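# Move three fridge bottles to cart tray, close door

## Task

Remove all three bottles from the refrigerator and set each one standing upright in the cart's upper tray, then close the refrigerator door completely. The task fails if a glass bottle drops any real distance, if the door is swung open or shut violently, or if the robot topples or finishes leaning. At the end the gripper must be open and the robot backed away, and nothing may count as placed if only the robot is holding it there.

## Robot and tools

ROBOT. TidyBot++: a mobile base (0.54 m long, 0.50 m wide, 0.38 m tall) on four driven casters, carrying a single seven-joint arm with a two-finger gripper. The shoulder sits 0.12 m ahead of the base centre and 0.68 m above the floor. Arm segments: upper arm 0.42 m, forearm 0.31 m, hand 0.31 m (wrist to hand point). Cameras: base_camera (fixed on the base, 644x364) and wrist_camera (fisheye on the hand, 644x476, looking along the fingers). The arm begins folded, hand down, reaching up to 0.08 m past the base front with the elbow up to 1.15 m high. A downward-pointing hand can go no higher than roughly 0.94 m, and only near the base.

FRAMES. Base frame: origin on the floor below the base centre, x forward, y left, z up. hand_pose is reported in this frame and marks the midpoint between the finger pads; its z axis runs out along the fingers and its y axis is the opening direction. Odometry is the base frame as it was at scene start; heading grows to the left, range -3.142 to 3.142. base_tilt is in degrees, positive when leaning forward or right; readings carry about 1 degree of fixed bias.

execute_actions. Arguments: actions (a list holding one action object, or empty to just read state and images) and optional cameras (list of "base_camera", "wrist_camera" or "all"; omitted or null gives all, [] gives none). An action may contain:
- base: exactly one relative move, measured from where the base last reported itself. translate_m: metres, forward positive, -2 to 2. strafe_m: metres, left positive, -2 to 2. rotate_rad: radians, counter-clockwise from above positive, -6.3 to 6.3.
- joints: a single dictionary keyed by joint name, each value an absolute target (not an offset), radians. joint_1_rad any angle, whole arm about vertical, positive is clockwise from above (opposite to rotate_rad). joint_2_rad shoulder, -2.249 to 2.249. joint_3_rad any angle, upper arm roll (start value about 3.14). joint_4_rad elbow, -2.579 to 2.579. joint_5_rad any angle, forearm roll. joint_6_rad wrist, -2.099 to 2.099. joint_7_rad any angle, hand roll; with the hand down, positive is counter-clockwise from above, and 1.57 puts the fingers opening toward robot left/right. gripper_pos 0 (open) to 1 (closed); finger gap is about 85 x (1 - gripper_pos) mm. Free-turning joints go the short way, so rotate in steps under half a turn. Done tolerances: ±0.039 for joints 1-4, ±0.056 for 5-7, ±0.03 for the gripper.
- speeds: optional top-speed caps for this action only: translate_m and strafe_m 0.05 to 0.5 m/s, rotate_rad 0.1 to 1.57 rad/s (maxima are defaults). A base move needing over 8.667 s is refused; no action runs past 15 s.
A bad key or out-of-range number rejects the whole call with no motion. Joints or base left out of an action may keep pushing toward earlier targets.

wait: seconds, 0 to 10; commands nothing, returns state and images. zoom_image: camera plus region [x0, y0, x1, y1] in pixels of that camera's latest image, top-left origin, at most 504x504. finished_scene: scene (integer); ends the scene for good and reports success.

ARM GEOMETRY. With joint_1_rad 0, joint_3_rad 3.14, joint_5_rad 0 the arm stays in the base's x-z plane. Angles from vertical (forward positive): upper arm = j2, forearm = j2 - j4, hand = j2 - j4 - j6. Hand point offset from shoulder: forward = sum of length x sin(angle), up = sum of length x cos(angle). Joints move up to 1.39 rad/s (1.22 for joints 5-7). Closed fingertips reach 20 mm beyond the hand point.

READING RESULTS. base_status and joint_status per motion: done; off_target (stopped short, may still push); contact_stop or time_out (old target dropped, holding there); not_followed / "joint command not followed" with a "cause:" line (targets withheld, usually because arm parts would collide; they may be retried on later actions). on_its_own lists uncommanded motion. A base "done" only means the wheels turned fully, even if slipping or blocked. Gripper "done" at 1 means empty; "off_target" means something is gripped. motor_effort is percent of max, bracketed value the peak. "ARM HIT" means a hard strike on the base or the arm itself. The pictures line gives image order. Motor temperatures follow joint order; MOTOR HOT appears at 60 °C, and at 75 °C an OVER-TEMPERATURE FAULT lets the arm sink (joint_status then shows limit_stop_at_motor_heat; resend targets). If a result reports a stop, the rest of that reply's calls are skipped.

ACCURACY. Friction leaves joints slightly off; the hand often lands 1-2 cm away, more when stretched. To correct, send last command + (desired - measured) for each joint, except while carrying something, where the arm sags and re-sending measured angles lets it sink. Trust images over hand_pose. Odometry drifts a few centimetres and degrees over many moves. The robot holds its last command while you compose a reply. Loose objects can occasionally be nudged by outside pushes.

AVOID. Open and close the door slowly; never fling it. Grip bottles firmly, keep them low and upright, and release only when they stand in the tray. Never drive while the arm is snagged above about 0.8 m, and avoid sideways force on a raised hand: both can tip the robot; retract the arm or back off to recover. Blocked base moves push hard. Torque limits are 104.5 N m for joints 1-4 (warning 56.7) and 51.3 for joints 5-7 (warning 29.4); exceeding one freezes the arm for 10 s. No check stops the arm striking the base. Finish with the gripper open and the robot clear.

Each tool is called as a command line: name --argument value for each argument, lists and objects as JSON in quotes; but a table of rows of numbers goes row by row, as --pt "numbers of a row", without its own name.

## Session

execute_actions --actions '[{"joints":{"joint_6_rad":0.6}}]'

Scene clock: 1.70 s.
Motor temperatures (°C, as the motors report them): [31 33 26 27 33 39 38]
base_odometry: x=+0.000 y=+0.000 heading=+0.000 (m, m, rad; odometry frame)
base_tilt: forward=-0.3 right=-0.2 (deg)
base_status: not commanded
joint_positions: joint_1_rad=+0.001 joint_2_rad=-0.383 joint_3_rad=+3.148 joint_4_rad=-2.553 joint_5_rad=-0.018 joint_6_rad=+0.590 joint_7_rad=+1.596 gripper_pos=+0.000
joint_status: all done
motor_effort: joint_1_rad=-1(1) joint_2_rad=-5(5) joint_3_rad=+0(0) joint_4_rad=+21(21) joint_5_rad=-1(1) joint_6_rad=+9(9) joint_7_rad=+0(0) (%)
hand_pose: x=+0.5327 y=-0.0050 z=+0.8919 quat_wxyz=(+0.009, +0.710, -0.003, +0.704) (m; base frame)
pictures: base_camera, wrist_camera
camera_calibration (this result's frames):
wrist_camera: T_world_to_cam=[[-0.0415563, -0.992802, 0.112322, -0.0966968], [-0.0806985, -0.108717, -0.990792, 0.973177], [0.995872, -0.0502379, -0.0755998, -0.32683], [0, 0, 0, 1]] pos_world=[0.399997, -0.006619, 0.950369]
Images, in order (width x height): base_camera 644x364, wrist_camera 644x476.

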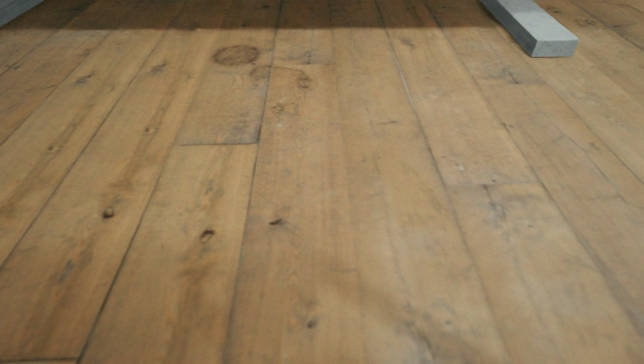

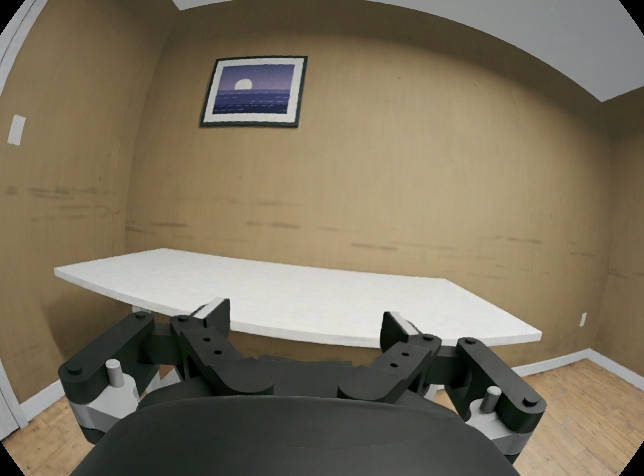

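Look around.

execute_actions --actions '[{"base":{"rotate_rad":-1.57}}]' --cameras '["wrist_camera"]'

execute_actions --actions '[{"base":{"rotate_rad":-1.57}}]' --cameras '["wrist_camera"]'

execute_actions --actions '[{"base":{"rotate_rad":-1.57}}]' --cameras '["wrist_camera"]'

Scene clock: 10.80 s.
Motor temperatures (°C, as the motors report them): [31 33 26 28 33 39 38]
base_odometry: x=+0.000 y=+0.000 heading=-1.570 (m, m, rad; odometry frame)
base_tilt: forward=-0.3 right=-0.1 (deg)
base_status: done
joint_positions: joint_1_rad=+0.001 joint_2_rad=-0.383 joint_3_rad=+3.148 joint_4_rad=-2.553 joint_5_rad=-0.018 joint_6_rad=+0.590 joint_7_rad=+1.596 gripper_pos=+0.000
joint_status: not commanded
motor_effort: joint_1_rad=-1(2) joint_2_rad=-5(6) joint_3_rad=-1(1) joint_4_rad=+21(21) joint_5_rad=-1(0) joint_6_rad=+9(9) joint_7_rad=+0(0) (%)
hand_pose: x=+0.5327 y=-0.0050 z=+0.8919 quat_wxyz=(+0.009, +0.710, -0.003, +0.704) (m; base frame)
pictures: wrist_camera
camera_calibration (this result's frames):
wrist_camera: T_world_to_cam=[[-0.0415563, -0.992802, 0.112323, -0.0966968], [-0.0806986, -0.108717, -0.990792, 0.973177], [0.995872, -0.0502379, -0.0755999, -0.32683], [0, 0, 0, 1]] pos_world=[0.399997, -0.00661899, 0.950369]
Images, in order (width x height): wrist_camera 644x476.

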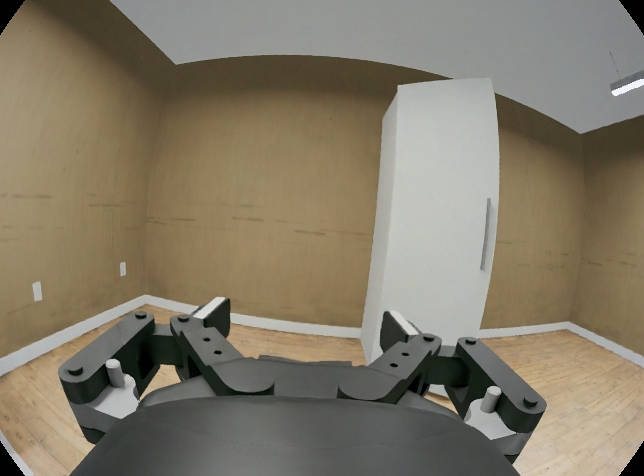

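Scene clock: 13.13 s.
Motor temperatures (°C, as the motors report them): [31 33 26 28 33 39 38]
base_odometry: x=+0.000 y=+0.000 heading=-3.139 (m, m, rad; odometry frame)
base_tilt: forward=-0.2 right=-0.2 (deg)
base_status: done
joint_positions: joint_1_rad=+0.001 joint_2_rad=-0.383 joint_3_rad=+3.148 joint_4_rad=-2.553 joint_5_rad=-0.018 joint_6_rad=+0.590 joint_7_rad=+1.596 gripper_pos=+0.000
joint_status: not commanded
motor_effort: joint_1_rad=-1(1) joint_2_rad=-5(6) joint_3_rad=+0(1) joint_4_rad=+21(21) joint_5_rad=-1(1) joint_6_rad=+9(9) joint_7_rad=+1(0) (%)
hand_pose: x=+0.5327 y=-0.0050 z=+0.8919 quat_wxyz=(+0.009, +0.710, -0.003, +0.704) (m; base frame)
pictures: wrist_camera
camera_calibration (this result's frames):
wrist_camera: T_world_to_cam=[[-0.0415562, -0.992802, 0.112322, -0.0966968], [-0.0806991, -0.108717, -0.990792, 0.973177], [0.995872, -0.0502378, -0.0756004, -0.32683], [0, 0, 0, 1]] pos_world=[0.399997, -0.00661899, 0.950369]
Images, in order (width x height): wrist_camera 644x476.

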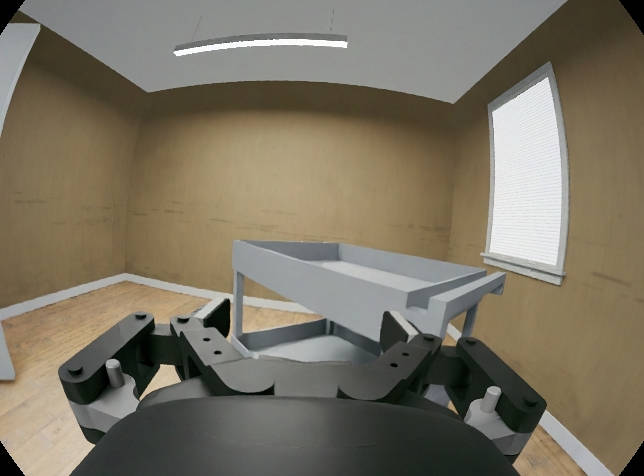

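Scene clock: 15.47 s.
Motor temperatures (°C, as the motors report them): [31 33 26 28 33 39 38]
base_odometry: x=+0.000 y=+0.000 heading=+1.574 (m, m, rad; odometry frame)
base_tilt: forward=-0.3 right=-0.2 (deg)
base_status: done
joint_positions: joint_1_rad=+0.001 joint_2_rad=-0.383 joint_3_rad=+3.148 joint_4_rad=-2.553 joint_5_rad=-0.018 joint_6_rad=+0.590 joint_7_rad=+1.596 gripper_pos=+0.000
joint_status: not commanded
motor_effort: joint_1_rad=-1(0) joint_2_rad=-5(6) joint_3_rad=+0(1) joint_4_rad=+21(21) joint_5_rad=-1(1) joint_6_rad=+8(9) joint_7_rad=+0(0) (%)
hand_pose: x=+0.5327 y=-0.0050 z=+0.8919 quat_wxyz=(+0.009, +0.710, -0.003, +0.704) (m; base frame)
pictures: wrist_camera
camera_calibration (this result's frames):
wrist_camera: T_world_to_cam=[[-0.0415563, -0.992802, 0.112323, -0.0966969], [-0.0806986, -0.108717, -0.990792, 0.973177], [0.995872, -0.0502379, -0.0755999, -0.32683], [0, 0, 0, 1]] pos_world=[0.399997, -0.006619, 0.950369]
Images, in order (width x height): wrist_camera 644x476.

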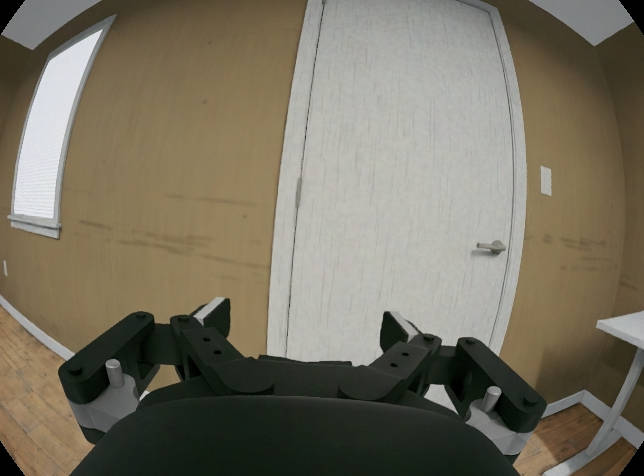

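execute_actions --actions '[{"base":{"rotate_rad":3.139}}]'

Scene clock: 28.53 s.
Motor temperatures (°C, as the motors report them): [31 32 26 28 33 39 38]
base_odometry: x=+0.000 y=+0.000 heading=-1.570 (m, m, rad; odometry frame)
base_tilt: forward=-0.3 right=-0.2 (deg)
base_status: done
joint_positions: joint_1_rad=+0.001 joint_2_rad=-0.383 joint_3_rad=+3.148 joint_4_rad=-2.553 joint_5_rad=-0.018 joint_6_rad=+0.590 joint_7_rad=+1.596 gripper_pos=+0.000
joint_status: not commanded
motor_effort: joint_1_rad=-1(1) joint_2_rad=-6(6) joint_3_rad=+0(1) joint_4_rad=+21(21) joint_5_rad=-1(0) joint_6_rad=+9(8) joint_7_rad=+0(1) (%)
hand_pose: x=+0.5327 y=-0.0051 z=+0.8919 quat_wxyz=(+0.009, +0.710, -0.003, +0.704) (m; base frame)
pictures: base_camera, wrist_camera
camera_calibration (this result's frames):
wrist_camera: T_world_to_cam=[[-0.0415655, -0.992802, 0.112319, -0.0966932], [-0.0806998, -0.108713, -0.990792, 0.973178], [0.995871, -0.0502469, -0.0756002, -0.32683], [0, 0, 0, 1]] pos_world=[0.399997, -0.00662264, 0.950369]
Images, in order (width x height): base_camera 644x364, wrist_camera 644x476.

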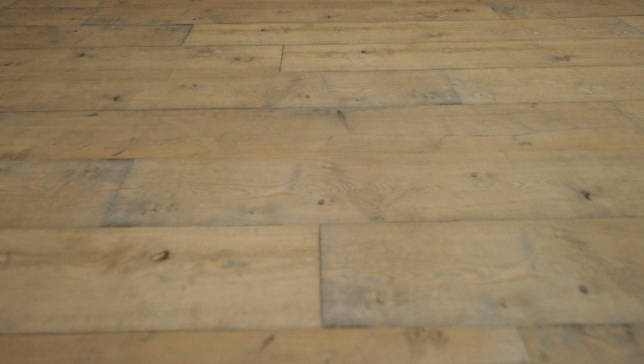

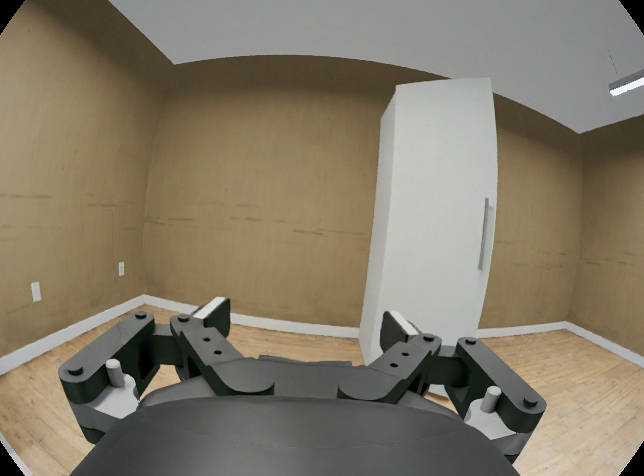

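execute_actions --actions '[{"base":{"strafe_m":-0.85}}]'

Scene clock: 48.13 s.
Motor temperatures (°C, as the motors report them): [31 32 26 28 33 39 38]
base_odometry: x=-0.850 y=-0.001 heading=-1.570 (m, m, rad; odometry frame)
base_tilt: forward=-0.4 right=-0.2 (deg)
base_status: done
joint_positions: joint_1_rad=+0.001 joint_2_rad=-0.382 joint_3_rad=+3.148 joint_4_rad=-2.553 joint_5_rad=-0.018 joint_6_rad=+0.590 joint_7_rad=+1.596 gripper_pos=+0.000
joint_status: not commanded
motor_effort: joint_1_rad=+0(6) joint_2_rad=-5(9) joint_3_rad=+0(3) joint_4_rad=+21(23) joint_5_rad=-1(1) joint_6_rad=+9(10) joint_7_rad=+0(0) (%)
hand_pose: x=+0.5328 y=-0.0053 z=+0.8918 quat_wxyz=(+0.009, +0.710, -0.003, +0.704) (m; base frame)
pictures: base_camera, wrist_camera
camera_calibration (this result's frames):
wrist_camera: T_world_to_cam=[[-0.0420653, -0.992793, 0.112219, -0.0965583], [-0.0810267, -0.108559, -0.990782, 0.973189], [0.995824, -0.0507703, -0.0758761, -0.326619], [0, 0, 0, 1]] pos_world=[0.400047, -0.00679667, 0.950271]
Images, in order (width x height): base_camera 644x364, wrist_camera 644x476.

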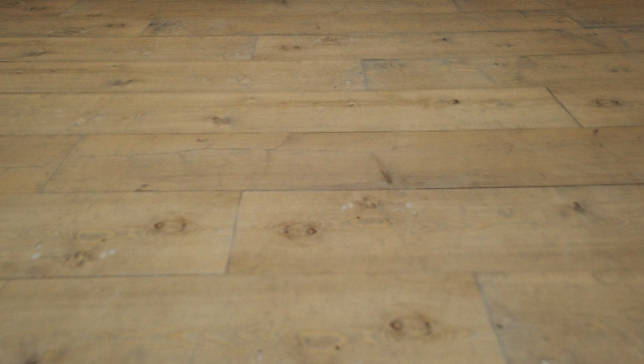

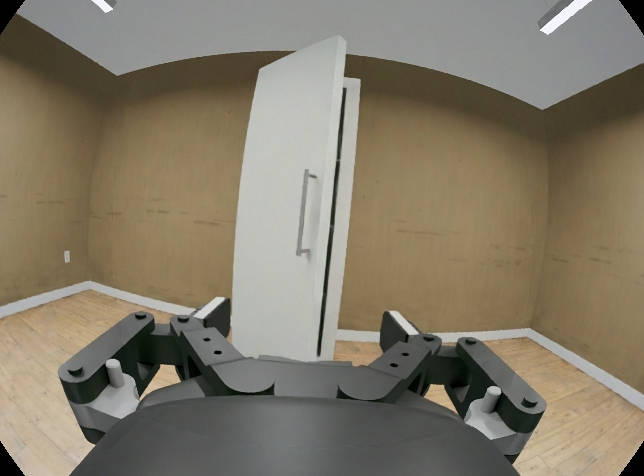

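execute_actions --actions '[{"base":{"translate_m":0.5}}]'

Scene clock: 56.67 s.
Motor temperatures (°C, as the motors report them): [31 32 26 28 33 39 38]
base_odometry: x=-0.850 y=-0.501 heading=-1.571 (m, m, rad; odometry frame)
base_tilt: forward=-0.3 right=-0.1 (deg)
base_status: done
joint_positions: joint_1_rad=+0.001 joint_2_rad=-0.378 joint_3_rad=+3.148 joint_4_rad=-2.553 joint_5_rad=-0.018 joint_6_rad=+0.590 joint_7_rad=+1.596 gripper_pos=+0.000
joint_status: not commanded
motor_effort: joint_1_rad=-1(0) joint_2_rad=-5(9) joint_3_rad=-1(1) joint_4_rad=+21(22) joint_5_rad=-2(1) joint_6_rad=+9(9) joint_7_rad=+0(0) (%)
hand_pose: x=+0.5336 y=-0.0053 z=+0.8901 quat_wxyz=(+0.009, +0.712, -0.003, +0.702) (m; base frame)
pictures: base_camera, wrist_camera
camera_calibration (this result's frames):
wrist_camera: T_world_to_cam=[[-0.0416107, -0.992793, 0.112383, -0.096724], [-0.0850363, -0.108553, -0.990447, 0.973437], [0.995509, -0.0507698, -0.0799065, -0.323833], [0, 0, 0, 1]] pos_world=[0.401132, -0.00679818, 0.949132]
Images, in order (width x height): base_camera 644x364, wrist_camera 644x476.

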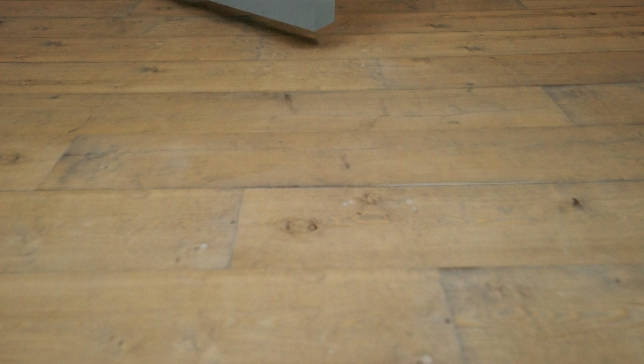

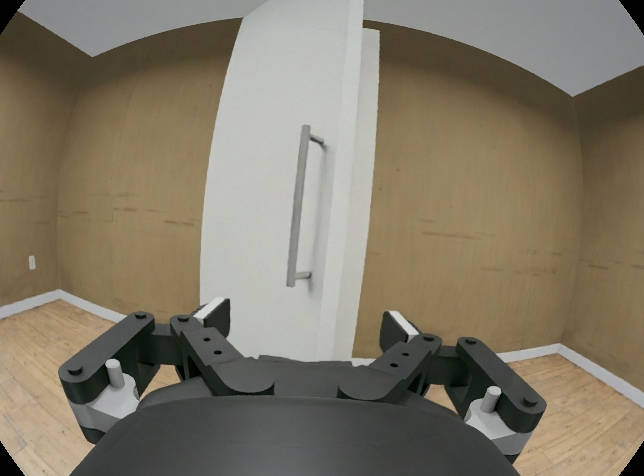

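execute_actions --actions '[{"base":{"strafe_m":-0.15},"joints":{"joint_2_rad":0.5,"joint_4_rad":-1.0,"joint_6_rad":-0.07,"gripper_pos":1.0}}]' --cameras '[]'

execute_actions --actions '[{"base":{"translate_m":0.25},"speeds":{"translate_m":0.2}}]'

Scene clock: 76.17 s.
Motor temperatures (°C, as the motors report them): [31 32 26 28 33 39 38]
base_odometry: x=-1.000 y=-0.501 heading=-1.571 (m, m, rad; odometry frame)
base_tilt: forward=-0.3 right=-0.1 (deg)
base_status: done
joint_positions: joint_1_rad=+0.001 joint_2_rad=+0.492 joint_3_rad=+3.148 joint_4_rad=-1.028 joint_5_rad=-0.018 joint_6_rad=-0.037 joint_7_rad=+1.596 gripper_pos=+0.999
joint_status: all done
motor_effort: joint_1_rad=+0(2) joint_2_rad=-36(37) joint_3_rad=-1(1) joint_4_rad=+24(24) joint_5_rad=-1(0) joint_6_rad=+9(8) joint_7_rad=+0(1) (%)
hand_pose: x=+0.9430 y=-0.0031 z=+1.0731 quat_wxyz=(+0.006, +0.702, +0.002, +0.712) (m; base frame)
pictures: none
No camera images: the call's "cameras" was empty. Leave "cameras" out to get every camera's image.

Scene clock: 78.33 s.
Motor temperatures (°C, as the motors report them): [31 32 26 28 33 39 38]
base_odometry: x=-1.000 y=-0.752 heading=-1.571 (m, m, rad; odometry frame)
base_tilt: forward=-0.3 right=-0.2 (deg)
base_status: done
joint_positions: joint_1_rad=+0.028 joint_2_rad=+0.492 joint_3_rad=+3.160 joint_4_rad=-1.017 joint_5_rad=-0.018 joint_6_rad=-0.045 joint_7_rad=+1.596 gripper_pos=+0.999
joint_status: not commanded
motor_effort: joint_1_rad=-4(12) joint_2_rad=-35(40) joint_3_rad=-3(8) joint_4_rad=+23(28) joint_5_rad=-1(0) joint_6_rad=+8(10) joint_7_rad=+1(1) (%)
hand_pose: x=+0.9422 y=-0.0316 z=+1.0775 quat_wxyz=(+0.021, +0.701, -0.010, +0.713) (m; base frame)
pictures: base_camera, wrist_camera
camera_calibration (this result's frames):
wrist_camera: T_world_to_cam=[[-0.0712648, -0.990276, 0.119478, -0.106557], [-0.0575293, -0.115502, -0.99164, 1.16611], [0.995797, -0.0775425, -0.0487386, -0.751637], [0, 0, 0, 1]] pos_world=[0.807969, -0.0291159, 1.13246]
Images, in order (width x height): base_camera 644x364, wrist_camera 644x476.

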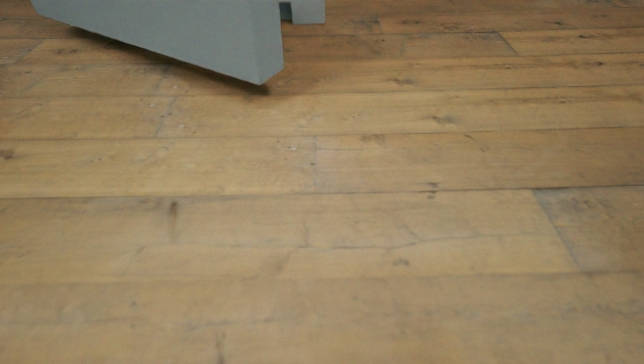

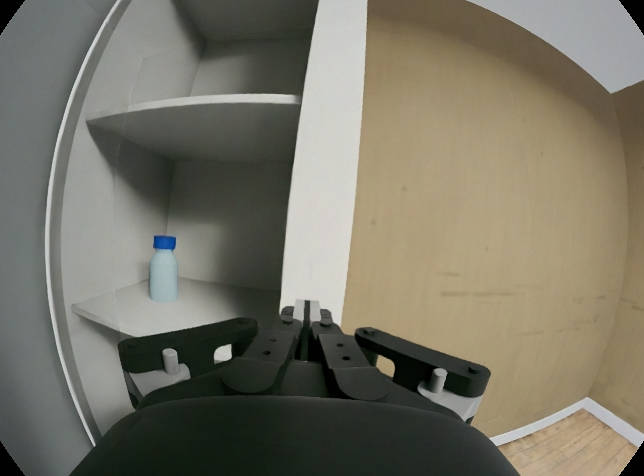

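execute_actions --actions '[{"joints":{"joint_1_rad":-0.3}}]'

Scene clock: 86.00 s.
Motor temperatures (°C, as the motors report them): [31 32 26 28 33 39 38]
base_odometry: x=-1.000 y=-0.751 heading=-1.571 (m, m, rad; odometry frame)
base_tilt: forward=-0.3 right=-0.1 (deg)
base_status: not commanded
joint_positions: joint_1_rad=-0.030 joint_2_rad=+0.485 joint_3_rad=+3.250 joint_4_rad=-1.022 joint_5_rad=-0.018 joint_6_rad=-0.052 joint_7_rad=+1.596 gripper_pos=+0.999
joint_status: joint_1_rad off_target (ended at -0.030, target -0.300)
motor_effort: joint_1_rad=-44(45) joint_2_rad=-31(35) joint_3_rad=-23(23) joint_4_rad=+33(33) joint_5_rad=+3(3) joint_6_rad=+11(11) joint_7_rad=+5(6) (%)
hand_pose: x=+0.9398 y=-0.0323 z=+1.0789 quat_wxyz=(+0.044, +0.702, -0.002, +0.711) (m; base frame)
pictures: base_camera, wrist_camera
camera_calibration (this result's frames):
wrist_camera: T_world_to_cam=[[-0.0915638, -0.982708, 0.16094, -0.132995], [-0.0655266, -0.155323, -0.985688, 1.16707], [0.993641, -0.100799, -0.0501715, -0.746421], [0, 0, 0, 1]] pos_world=[0.805972, -0.0246603, 1.13433]
Images, in order (width x height): base_camera 644x364, wrist_camera 644x476.

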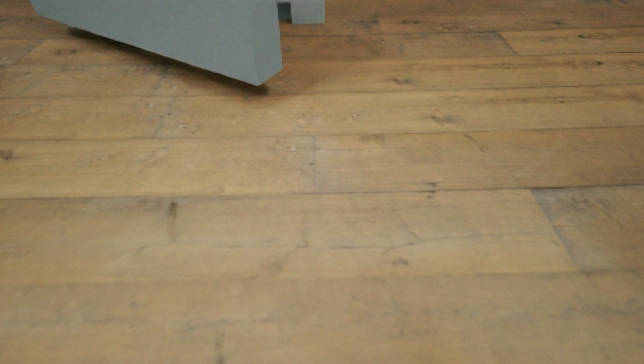

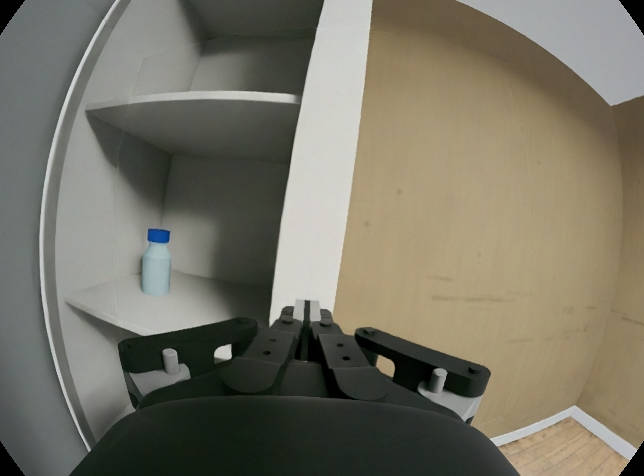

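execute_actions --actions '[{"base":{"translate_m":-0.2},"speeds":{"translate_m":0.08},"joints":{"joint_1_rad":-0.25,"joint_3_rad":3.148,"gripper_pos":1.0}}]'

Scene clock: 114.37 s.
Motor temperatures (°C, as the motors report them): [33 33 26 28 33 39 38]
base_odometry: x=-1.000 y=-0.551 heading=-1.572 (m, m, rad; odometry frame)
base_tilt: forward=-0.3 right=-0.2 (deg)
base_status: done
joint_positions: joint_1_rad=-0.240 joint_2_rad=+0.496 joint_3_rad=+3.160 joint_4_rad=-1.021 joint_5_rad=-0.018 joint_6_rad=-0.053 joint_7_rad=+1.596 gripper_pos=+0.999
joint_status: all done
motor_effort: joint_1_rad=+0(43) joint_2_rad=-37(38) joint_3_rad=-1(23) joint_4_rad=+24(33) joint_5_rad=-1(4) joint_6_rad=+9(11) joint_7_rad=+0(5) (%)
hand_pose: x=+0.9228 y=+0.1881 z=+1.0691 quat_wxyz=(-0.073, +0.702, +0.085, +0.704) (m; base frame)
pictures: base_camera, wrist_camera
camera_calibration (this result's frames):
wrist_camera: T_world_to_cam=[[0.195614, -0.973298, 0.120106, -0.139508], [-0.0406502, -0.130414, -0.990626, 1.16814], [0.979838, 0.188898, -0.0650755, -0.733577], [0, 0, 0, 1]] pos_world=[0.793562, 0.155129, 1.12621]
Images, in order (width x height): base_camera 644x364, wrist_camera 644x476.

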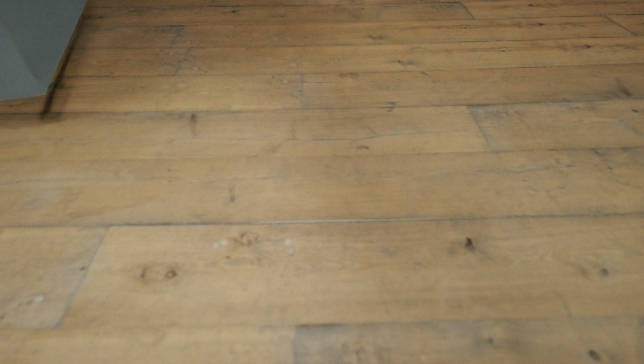

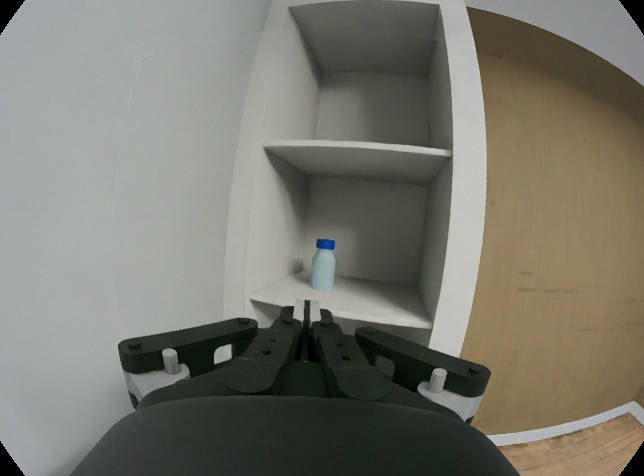

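execute_actions --actions '[{"joints":{"joint_1_rad":0.0,"joint_2_rad":-0.36,"joint_4_rad":-2.53,"joint_6_rad":0.6,"gripper_pos":0.0}}]' --cameras '["wrist_camera"]'

Scene clock: 127.93 s.
Motor temperatures (°C, as the motors report them): [33 33 26 28 33 39 38]
base_odometry: x=-1.000 y=-0.551 heading=-1.572 (m, m, rad; odometry frame)
base_tilt: forward=-0.4 right=-0.2 (deg)
base_status: not commanded
joint_positions: joint_1_rad=-0.027 joint_2_rad=-0.351 joint_3_rad=+3.160 joint_4_rad=-2.506 joint_5_rad=-0.018 joint_6_rad=+0.567 joint_7_rad=+1.596 gripper_pos=+0.000
joint_status: all done
motor_effort: joint_1_rad=-1(0) joint_2_rad=-6(37) joint_3_rad=-1(1) joint_4_rad=+21(24) joint_5_rad=-2(1) joint_6_rad=+8(8) joint_7_rad=+1(0) (%)
hand_pose: x=+0.5480 y=+0.0008 z=+0.8983 quat_wxyz=(+0.002, +0.713, +0.001, +0.701) (m; base frame)
pictures: wrist_camera
camera_calibration (this result's frames):
wrist_camera: T_world_to_cam=[[-0.0247061, -0.993825, 0.108171, -0.0965067], [-0.0868616, -0.10566, -0.990601, 0.984571], [0.995914, -0.0338698, -0.0837148, -0.333963], [0, 0, 0, 1]] pos_world=[0.415736, -0.00319205, 0.957799]
Images, in order (width x height): wrist_camera 644x476.

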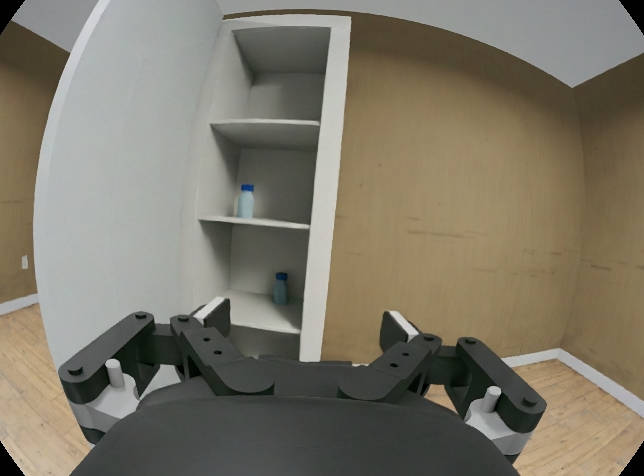

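execute_actions --actions '[{"base":{"strafe_m":0.1},"joints":{"joint_1_rad":-0.2,"joint_2_rad":0.5,"joint_4_rad":-1.0,"joint_6_rad":-0.07}}]'

Scene clock: 146.07 s.
Motor temperatures (°C, as the motors report them): [32 33 26 28 33 39 38]
base_odometry: x=-0.900 y=-0.551 heading=-1.571 (m, m, rad; odometry frame)
base_tilt: forward=-0.3 right=-0.2 (deg)
base_status: done
joint_positions: joint_1_rad=-0.175 joint_2_rad=+0.492 joint_3_rad=+3.157 joint_4_rad=-1.027 joint_5_rad=-0.018 joint_6_rad=-0.037 joint_7_rad=+1.596 gripper_pos=+0.000
joint_status: all done
motor_effort: joint_1_rad=-1(1) joint_2_rad=-37(38) joint_3_rad=-1(1) joint_4_rad=+24(24) joint_5_rad=-2(1) joint_6_rad=+9(9) joint_7_rad=+0(0) (%)
hand_pose: x=+0.9317 y=+0.1367 z=+1.0732 quat_wxyz=(-0.052, +0.699, +0.062, +0.710) (m; base frame)
pictures: base_camera, wrist_camera
camera_calibration (this result's frames):
wrist_camera: T_world_to_cam=[[0.132885, -0.984068, 0.118113, -0.129698], [-0.0361933, -0.123909, -0.991633, 1.16189], [0.99047, 0.127498, -0.0520823, -0.747779], [0, 0, 0, 1]] pos_world=[0.799941, 0.111677, 1.12854]
Images, in order (width x height): base_camera 644x364, wrist_camera 644x476.

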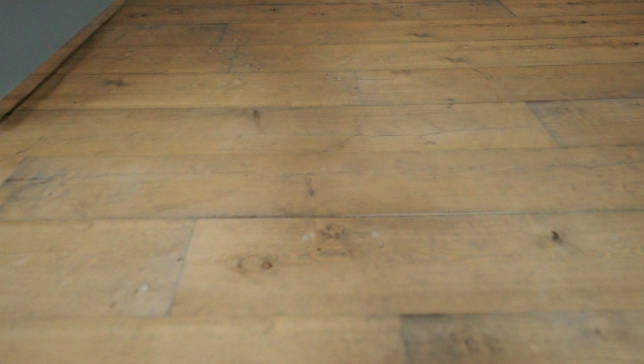

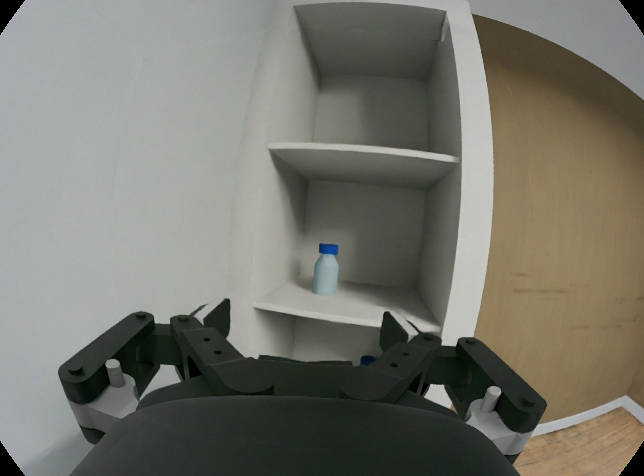

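execute_actions --actions '[{"base":{"translate_m":0.4},"speeds":{"translate_m":0.2},"joints":{"joint_2_rad":0.54,"joint_6_rad":-0.03}}]'

Scene clock: 158.53 s.
Motor temperatures (°C, as the motors report them): [32 33 26 28 33 39 38]
base_odometry: x=-0.900 y=-0.951 heading=-1.571 (m, m, rad; odometry frame)
base_tilt: forward=-0.3 right=-0.2 (deg)
base_status: done
joint_positions: joint_1_rad=-0.176 joint_2_rad=+0.540 joint_3_rad=+3.157 joint_4_rad=-1.023 joint_5_rad=-0.018 joint_6_rad=-0.037 joint_7_rad=+1.596 gripper_pos=+0.000
joint_status: all done
motor_effort: joint_1_rad=-1(1) joint_2_rad=-38(40) joint_3_rad=-1(2) joint_4_rad=+24(25) joint_5_rad=-1(2) joint_6_rad=+9(10) joint_7_rad=+0(0) (%)
hand_pose: x=+0.9490 y=+0.1409 z=+1.0359 quat_wxyz=(-0.051, +0.715, +0.064, +0.695) (m; base frame)
pictures: base_camera, wrist_camera
camera_calibration (this result's frames):
wrist_camera: T_world_to_cam=[[0.139365, -0.982965, 0.119821, -0.131502], [-0.078621, -0.131604, -0.98818, 1.16387], [0.987115, 0.128297, -0.0956227, -0.7193], [0, 0, 0, 1]] pos_world=[0.819863, 0.116191, 1.09708]
Images, in order (width x height): base_camera 644x364, wrist_camera 644x476.

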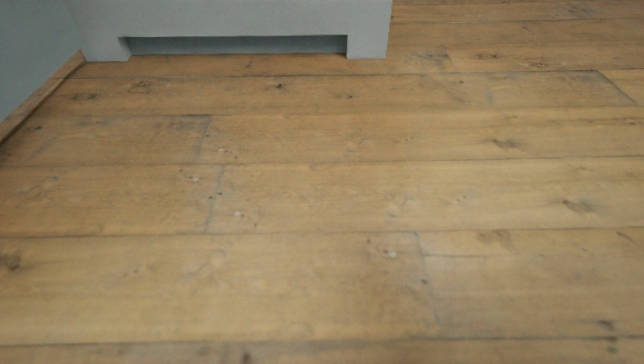

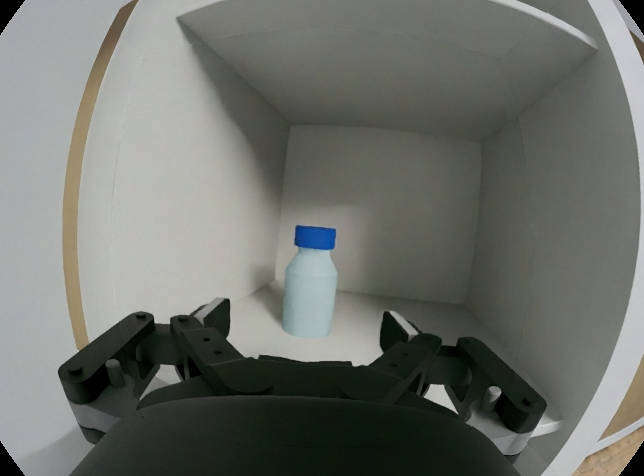

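execute_actions --actions '[{"base":{"translate_m":0.25},"speeds":{"translate_m":0.15}}]' --cameras '["wrist_camera"]'

Scene clock: 170.77 s.
Motor temperatures (°C, as the motors report them): [32 33 26 28 33 39 38]
base_odometry: x=-0.900 y=-1.201 heading=-1.571 (m, m, rad; odometry frame)
base_tilt: forward=-0.3 right=-0.1 (deg)
base_status: done
joint_positions: joint_1_rad=-0.194 joint_2_rad=+0.536 joint_3_rad=+3.156 joint_4_rad=-1.019 joint_5_rad=-0.018 joint_6_rad=-0.037 joint_7_rad=+1.596 gripper_pos=+0.000
joint_status: not commanded
motor_effort: joint_1_rad=+1(4) joint_2_rad=-37(40) joint_3_rad=+0(1) joint_4_rad=+23(25) joint_5_rad=-1(1) joint_6_rad=+8(9) joint_7_rad=+1(1) (%)
hand_pose: x=+0.9449 y=+0.1559 z=+1.0421 quat_wxyz=(-0.058, +0.711, +0.070, +0.697) (m; base frame)
pictures: wrist_camera
camera_calibration (this result's frames):
wrist_camera: T_world_to_cam=[[0.156681, -0.980459, 0.11896, -0.132834], [-0.0680705, -0.130881, -0.989058, 1.16242], [0.985301, 0.146869, -0.0872469, -0.726442], [0, 0, 0, 1]] pos_world=[0.815703, 0.128592, 1.10212]
Images, in order (width x height): wrist_camera 644x476.

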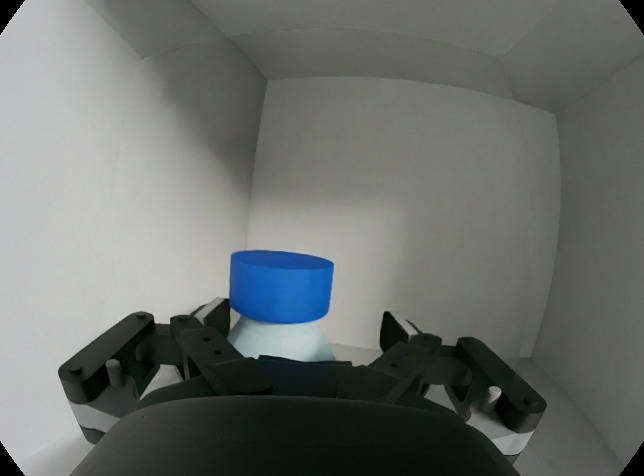

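execute_actions --actions '[{"joints":{"joint_1_rad":-0.22}}]' --cameras '[]'

execute_actions --actions '[{"joints":{"gripper_pos":1.0}}]' --cameras '["wrist_camera"]'

Scene clock: 180.33 s.
Motor temperatures (°C, as the motors report them): [32 33 26 29 33 39 38]
base_odometry: x=-0.900 y=-1.201 heading=-1.571 (m, m, rad; odometry frame)
base_tilt: forward=-0.3 right=-0.2 (deg)
base_status: not commanded
joint_positions: joint_1_rad=-0.199 joint_2_rad=+0.536 joint_3_rad=+3.156 joint_4_rad=-1.019 joint_5_rad=-0.018 joint_6_rad=-0.037 joint_7_rad=+1.596 gripper_pos=+0.000
joint_status: all done
motor_effort: joint_1_rad=+0(1) joint_2_rad=-38(38) joint_3_rad=-1(2) joint_4_rad=+24(24) joint_5_rad=+0(1) joint_6_rad=+9(9) joint_7_rad=+0(1) (%)
hand_pose: x=+0.9440 y=+0.1603 z=+1.0421 quat_wxyz=(-0.060, +0.711, +0.072, +0.697) (m; base frame)
pictures: none
No camera images: the call's "cameras" was empty. Leave "cameras" out to get every camera's image.

Scene clock: 181.43 s.
Motor temperatures (°C, as the motors report them): [32 34 26 29 33 39 38]
base_odometry: x=-0.900 y=-1.201 heading=-1.571 (m, m, rad; odometry frame)
base_tilt: forward=-0.3 right=-0.2 (deg)
base_status: not commanded
joint_positions: joint_1_rad=-0.209 joint_2_rad=+0.535 joint_3_rad=+3.155 joint_4_rad=-1.017 joint_5_rad=-0.018 joint_6_rad=-0.037 joint_7_rad=+1.596 gripper_pos=+0.460
joint_status: gripper_pos off_target (ended at +0.460, target +1.000)
motor_effort: joint_1_rad=+0(2) joint_2_rad=-37(38) joint_3_rad=-1(1) joint_4_rad=+23(24) joint_5_rad=-1(1) joint_6_rad=+8(8) joint_7_rad=+1(1) (%)
hand_pose: x=+0.9421 y=+0.1687 z=+1.0437 quat_wxyz=(-0.064, +0.710, +0.076, +0.697) (m; base frame)
pictures: wrist_camera
camera_calibration (this result's frames):
wrist_camera: T_world_to_cam=[[0.171969, -0.977966, 0.118362, -0.134183], [-0.0637708, -0.130952, -0.989336, 1.16173], [0.983036, 0.162587, -0.0848854, -0.728411], [0, 0, 0, 1]] pos_world=[0.813214, 0.139335, 1.10339]
Images, in order (width x height): wrist_camera 644x476.

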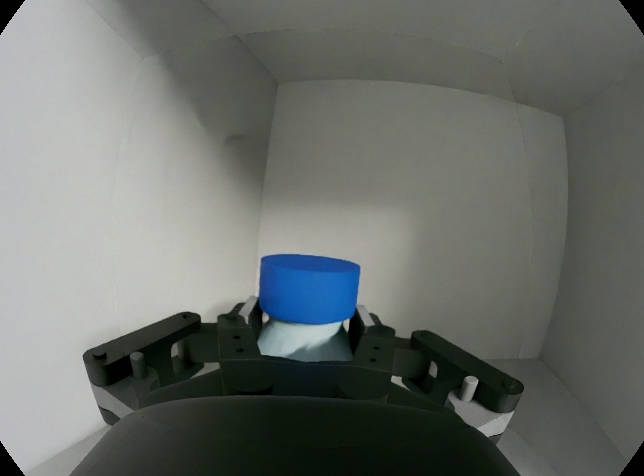

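Gripped at neck. Lift a bit and back out.

execute_actions --actions '[{"joints":{"joint_2_rad":0.48,"joint_6_rad":-0.09}}]' --cameras '[]'

execute_actions --actions '[{"base":{"translate_m":-0.6},"speeds":{"translate_m":0.25}}]'

Scene clock: 191.53 s.
Motor temperatures (°C, as the motors report them): [32 34 26 29 33 39 38]
base_odometry: x=-0.900 y=-1.201 heading=-1.571 (m, m, rad; odometry frame)
base_tilt: forward=-0.3 right=-0.2 (deg)
base_status: not commanded
joint_positions: joint_1_rad=-0.209 joint_2_rad=+0.518 joint_3_rad=+3.155 joint_4_rad=-1.017 joint_5_rad=-0.018 joint_6_rad=-0.080 joint_7_rad=+1.596 gripper_pos=+0.460
joint_status: all done
motor_effort: joint_1_rad=-1(0) joint_2_rad=-41(43) joint_3_rad=-1(1) joint_4_rad=+27(28) joint_5_rad=-1(1) joint_6_rad=+11(12) joint_7_rad=+0(0) (%)
hand_pose: x=+0.9355 y=+0.1675 z=+1.0450 quat_wxyz=(-0.064, +0.718, +0.077, +0.689) (m; base frame)
pictures: none
No camera images: the call's "cameras" was empty. Leave "cameras" out to get every camera's image.

Scene clock: 194.87 s.
Motor temperatures (°C, as the motors report them): [32 34 26 29 33 39 38]
base_odometry: x=-0.901 y=-0.601 heading=-1.570 (m, m, rad; odometry frame)
base_tilt: forward=-0.3 right=-0.2 (deg)
base_status: done
joint_positions: joint_1_rad=-0.210 joint_2_rad=+0.513 joint_3_rad=+3.155 joint_4_rad=-1.017 joint_5_rad=-0.018 joint_6_rad=-0.089 joint_7_rad=+1.596 gripper_pos=+0.460
joint_status: not commanded
motor_effort: joint_1_rad=-1(4) joint_2_rad=-43(45) joint_3_rad=-1(3) joint_4_rad=+29(30) joint_5_rad=-1(2) joint_6_rad=+13(13) joint_7_rad=+0(0) (%)
hand_pose: x=+0.9335 y=+0.1677 z=+1.0461 quat_wxyz=(-0.064, +0.720, +0.077, +0.687) (m; base frame)
pictures: base_camera, wrist_camera
camera_calibration (this result's frames):
wrist_camera: T_world_to_cam=[[0.17673, -0.977068, 0.118763, -0.13896], [-0.0922797, -0.136579, -0.986322, 1.18783], [0.979924, 0.163354, -0.114301, -0.686109], [0, 0, 0, 1]] pos_world=[0.806506, 0.138537, 1.10966]
Images, in order (width x height): base_camera 644x364, wrist_camera 644x476.

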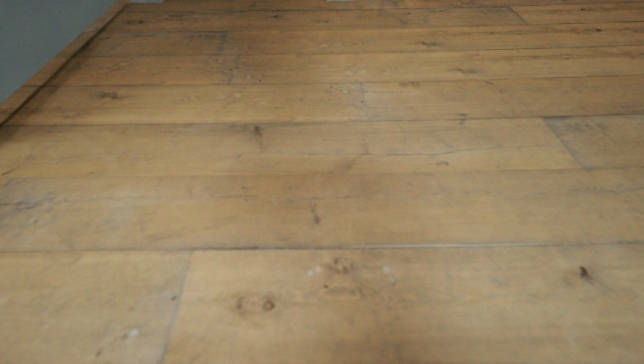

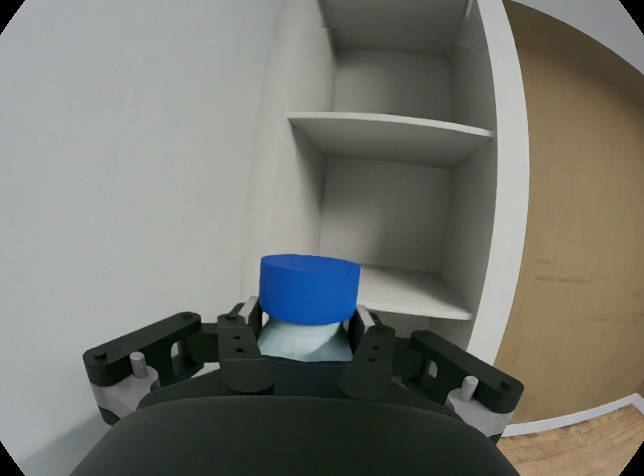

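execute_actions --actions '[{"joints":{"joint_1_rad":0.0,"joint_2_rad":-0.36,"joint_4_rad":-2.53,"joint_6_rad":0.6}}]' --cameras '[]'

execute_actions --actions '[{"base":{"rotate_rad":-1.57},"speeds":{"rotate_rad":0.8}}]'

Scene clock: 207.77 s.
Motor temperatures (°C, as the motors report them): [32 34 26 29 33 39 38]
base_odometry: x=-0.901 y=-0.601 heading=-1.570 (m, m, rad; odometry frame)
base_tilt: forward=-0.3 right=-0.2 (deg)
base_status: not commanded
joint_positions: joint_1_rad=-0.027 joint_2_rad=-0.334 joint_3_rad=+3.155 joint_4_rad=-2.534 joint_5_rad=-0.018 joint_6_rad=+0.538 joint_7_rad=+1.596 gripper_pos=+0.460
joint_status: joint_6_rad off_target (ended at +0.538, target +0.600); the others done
motor_effort: joint_1_rad=+0(0) joint_2_rad=-10(44) joint_3_rad=-1(2) joint_4_rad=+26(29) joint_5_rad=-1(1) joint_6_rad=+13(13) joint_7_rad=+0(0) (%)
hand_pose: x=+0.5454 y=+0.0037 z=+0.8655 quat_wxyz=(+0.000, +0.739, +0.004, +0.674) (m; base frame)
pictures: none
No camera images: the call's "cameras" was empty. Leave "cameras" out to get every camera's image.

Scene clock: 210.57 s.
Motor temperatures (°C, as the motors report them): [32 34 26 29 33 39 38]
base_odometry: x=-0.901 y=-0.601 heading=-3.139 (m, m, rad; odometry frame)
base_tilt: forward=-0.3 right=-0.2 (deg)
base_status: done
joint_positions: joint_1_rad=-0.018 joint_2_rad=-0.334 joint_3_rad=+3.155 joint_4_rad=-2.534 joint_5_rad=-0.018 joint_6_rad=+0.538 joint_7_rad=+1.596 gripper_pos=+0.460
joint_status: not commanded
motor_effort: joint_1_rad=+0(1) joint_2_rad=-9(10) joint_3_rad=-1(1) joint_4_rad=+25(25) joint_5_rad=-1(0) joint_6_rad=+13(13) joint_7_rad=+0(0) (%)
hand_pose: x=+0.5454 y=+0.0004 z=+0.8658 quat_wxyz=(+0.003, +0.739, +0.002, +0.674) (m; base frame)
pictures: base_camera, wrist_camera
camera_calibration (this result's frames):
wrist_camera: T_world_to_cam=[[-0.0183229, -0.993508, 0.11228, -0.100484], [-0.160504, -0.10792, -0.981118, 0.984034], [0.986865, -0.0359983, -0.157484, -0.265383], [0, 0, 0, 1]] pos_world=[0.417997, -0.00318851, 0.934942]
Images, in order (width x height): base_camera 644x364, wrist_camera 644x476.

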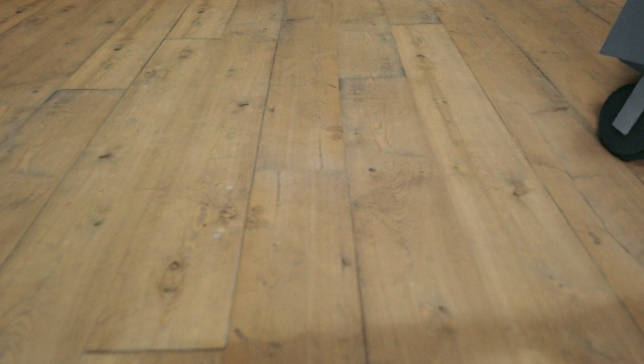

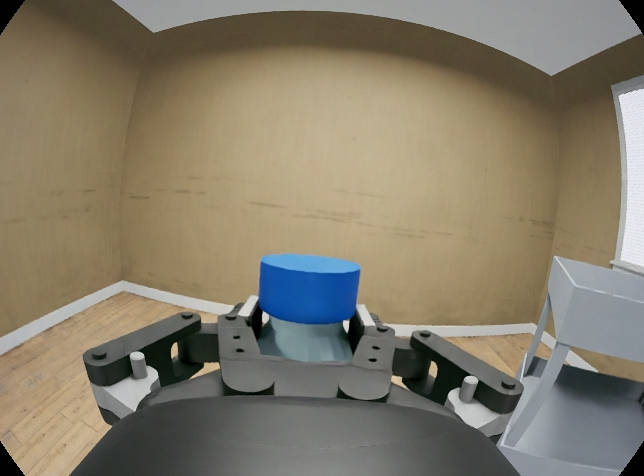

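execute_actions --actions '[{"base":{"rotate_rad":-0.8},"speeds":{"rotate_rad":0.8}}]'

Scene clock: 223.07 s.
Motor temperatures (°C, as the motors report them): [32 34 26 29 33 39 38]
base_odometry: x=-0.901 y=-0.601 heading=+2.344 (m, m, rad; odometry frame)
base_tilt: forward=-0.3 right=-0.2 (deg)
base_status: done
joint_positions: joint_1_rad=-0.017 joint_2_rad=-0.334 joint_3_rad=+3.154 joint_4_rad=-2.534 joint_5_rad=-0.018 joint_6_rad=+0.538 joint_7_rad=+1.596 gripper_pos=+0.460
joint_status: not commanded
motor_effort: joint_1_rad=-1(1) joint_2_rad=-9(10) joint_3_rad=-1(1) joint_4_rad=+25(25) joint_5_rad=-1(0) joint_6_rad=+13(13) joint_7_rad=+0(1) (%)
hand_pose: x=+0.5454 y=-0.0002 z=+0.8658 quat_wxyz=(+0.004, +0.739, +0.001, +0.674) (m; base frame)
pictures: base_camera, wrist_camera
camera_calibration (this result's frames):
wrist_camera: T_world_to_cam=[[-0.0197637, -0.993461, 0.112449, -0.100428], [-0.160657, -0.107854, -0.9811, 0.984038], [0.986812, -0.037456, -0.157475, -0.265377], [0, 0, 0, 1]] pos_world=[0.417986, -0.00357895, 0.934942]
Images, in order (width x height): base_camera 644x364, wrist_camera 644x476.

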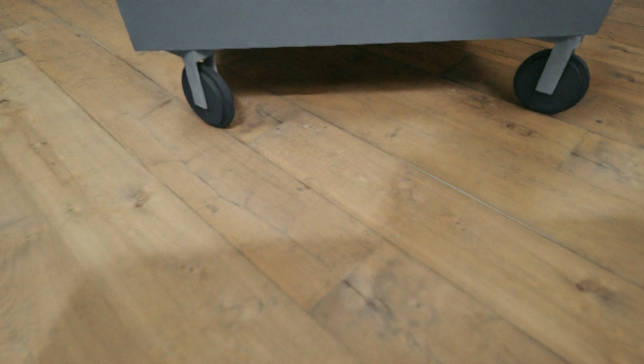

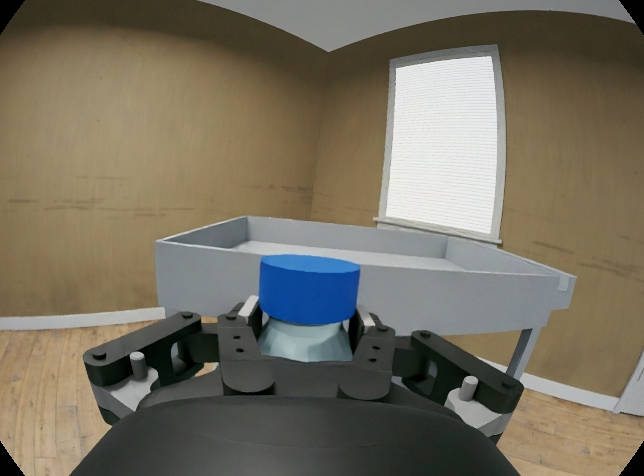

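execute_actions --actions '[{"joints":{"joint_2_rad":0.3,"joint_4_rad":-1.3,"joint_6_rad":0.06},"base":{"translate_m":0.1}}]' --cameras '["wrist_camera"]'

Scene clock: 236.87 s.
Motor temperatures (°C, as the motors report them): [32 34 26 29 33 39 38]
base_odometry: x=-0.971 y=-0.529 heading=+2.343 (m, m, rad; odometry frame)
base_tilt: forward=-0.3 right=-0.1 (deg)
base_status: done
joint_positions: joint_1_rad=-0.015 joint_2_rad=+0.323 joint_3_rad=+3.149 joint_4_rad=-1.355 joint_5_rad=-0.018 joint_6_rad=+0.065 joint_7_rad=+1.596 gripper_pos=+0.460
joint_status: joint_4_rad off_target (ended at -1.355, target -1.300); the others done
motor_effort: joint_1_rad=-1(4) joint_2_rad=-37(38) joint_3_rad=-1(4) joint_4_rad=+29(33) joint_5_rad=-1(2) joint_6_rad=+13(16) joint_7_rad=+0(2) (%)
hand_pose: x=+0.8760 y=+0.0075 z=+1.0343 quat_wxyz=(+0.001, +0.722, +0.006, +0.692) (m; base frame)
pictures: wrist_camera
camera_calibration (this result's frames):
wrist_camera: T_world_to_cam=[[-0.0150203, -0.993288, 0.114686, -0.111666], [-0.11048, -0.112348, -0.987508, 1.16598], [0.993765, -0.0275032, -0.108051, -0.622074], [0, 0, 0, 1]] pos_world=[0.745336, 0.00296996, 1.097]
Images, in order (width x height): wrist_camera 644x476.

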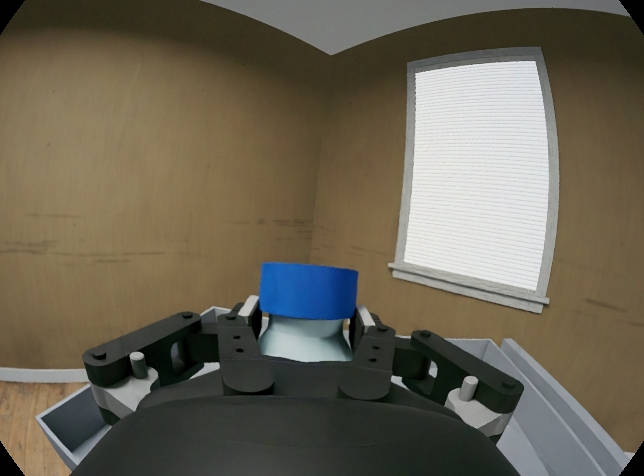

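execute_actions --actions '[{"joints":{"joint_2_rad":0.45,"joint_4_rad":-1.3,"joint_6_rad":0.24}}]' --cameras '["wrist_camera"]'

Scene clock: 244.37 s.
Motor temperatures (°C, as the motors report them): [32 34 26 29 33 39 38]
base_odometry: x=-0.971 y=-0.529 heading=+2.343 (m, m, rad; odometry frame)
base_tilt: forward=-0.3 right=-0.2 (deg)
base_status: not commanded
joint_positions: joint_1_rad=-0.015 joint_2_rad=+0.487 joint_3_rad=+3.149 joint_4_rad=-1.350 joint_5_rad=-0.018 joint_6_rad=+0.181 joint_7_rad=+1.596 gripper_pos=+0.460
joint_status: joint_4_rad off_target (ended at -1.350, target -1.300); joint_6_rad off_target (ended at +0.181, target +0.240); the others done
motor_effort: joint_1_rad=+0(1) joint_2_rad=-43(48) joint_3_rad=-1(1) joint_4_rad=+29(30) joint_5_rad=-1(1) joint_6_rad=+13(14) joint_7_rad=+0(0) (%)
hand_pose: x=+0.9294 y=+0.0077 z=+0.9446 quat_wxyz=(+0.002, +0.737, +0.006, +0.676) (m; base frame)
pictures: wrist_camera
camera_calibration (this result's frames):
wrist_camera: T_world_to_cam=[[-0.0116812, -0.99305, 0.117115, -0.105739], [-0.153216, -0.113962, -0.981599, 1.11749], [0.988124, -0.0294101, -0.15082, -0.639175], [0, 0, 0, 1]] pos_world=[0.801565, 0.00354896, 1.01291]
Images, in order (width x height): wrist_camera 644x476.

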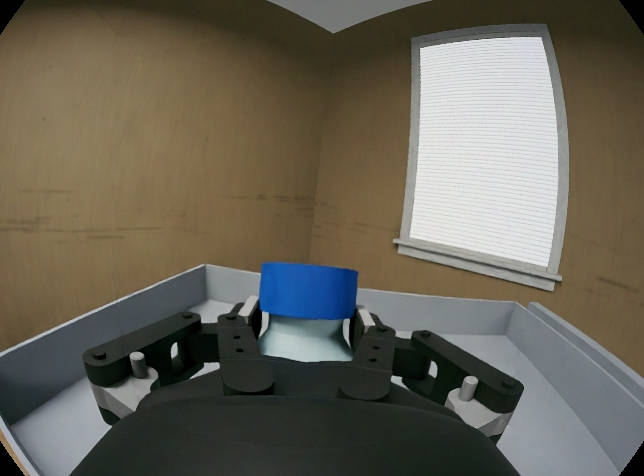

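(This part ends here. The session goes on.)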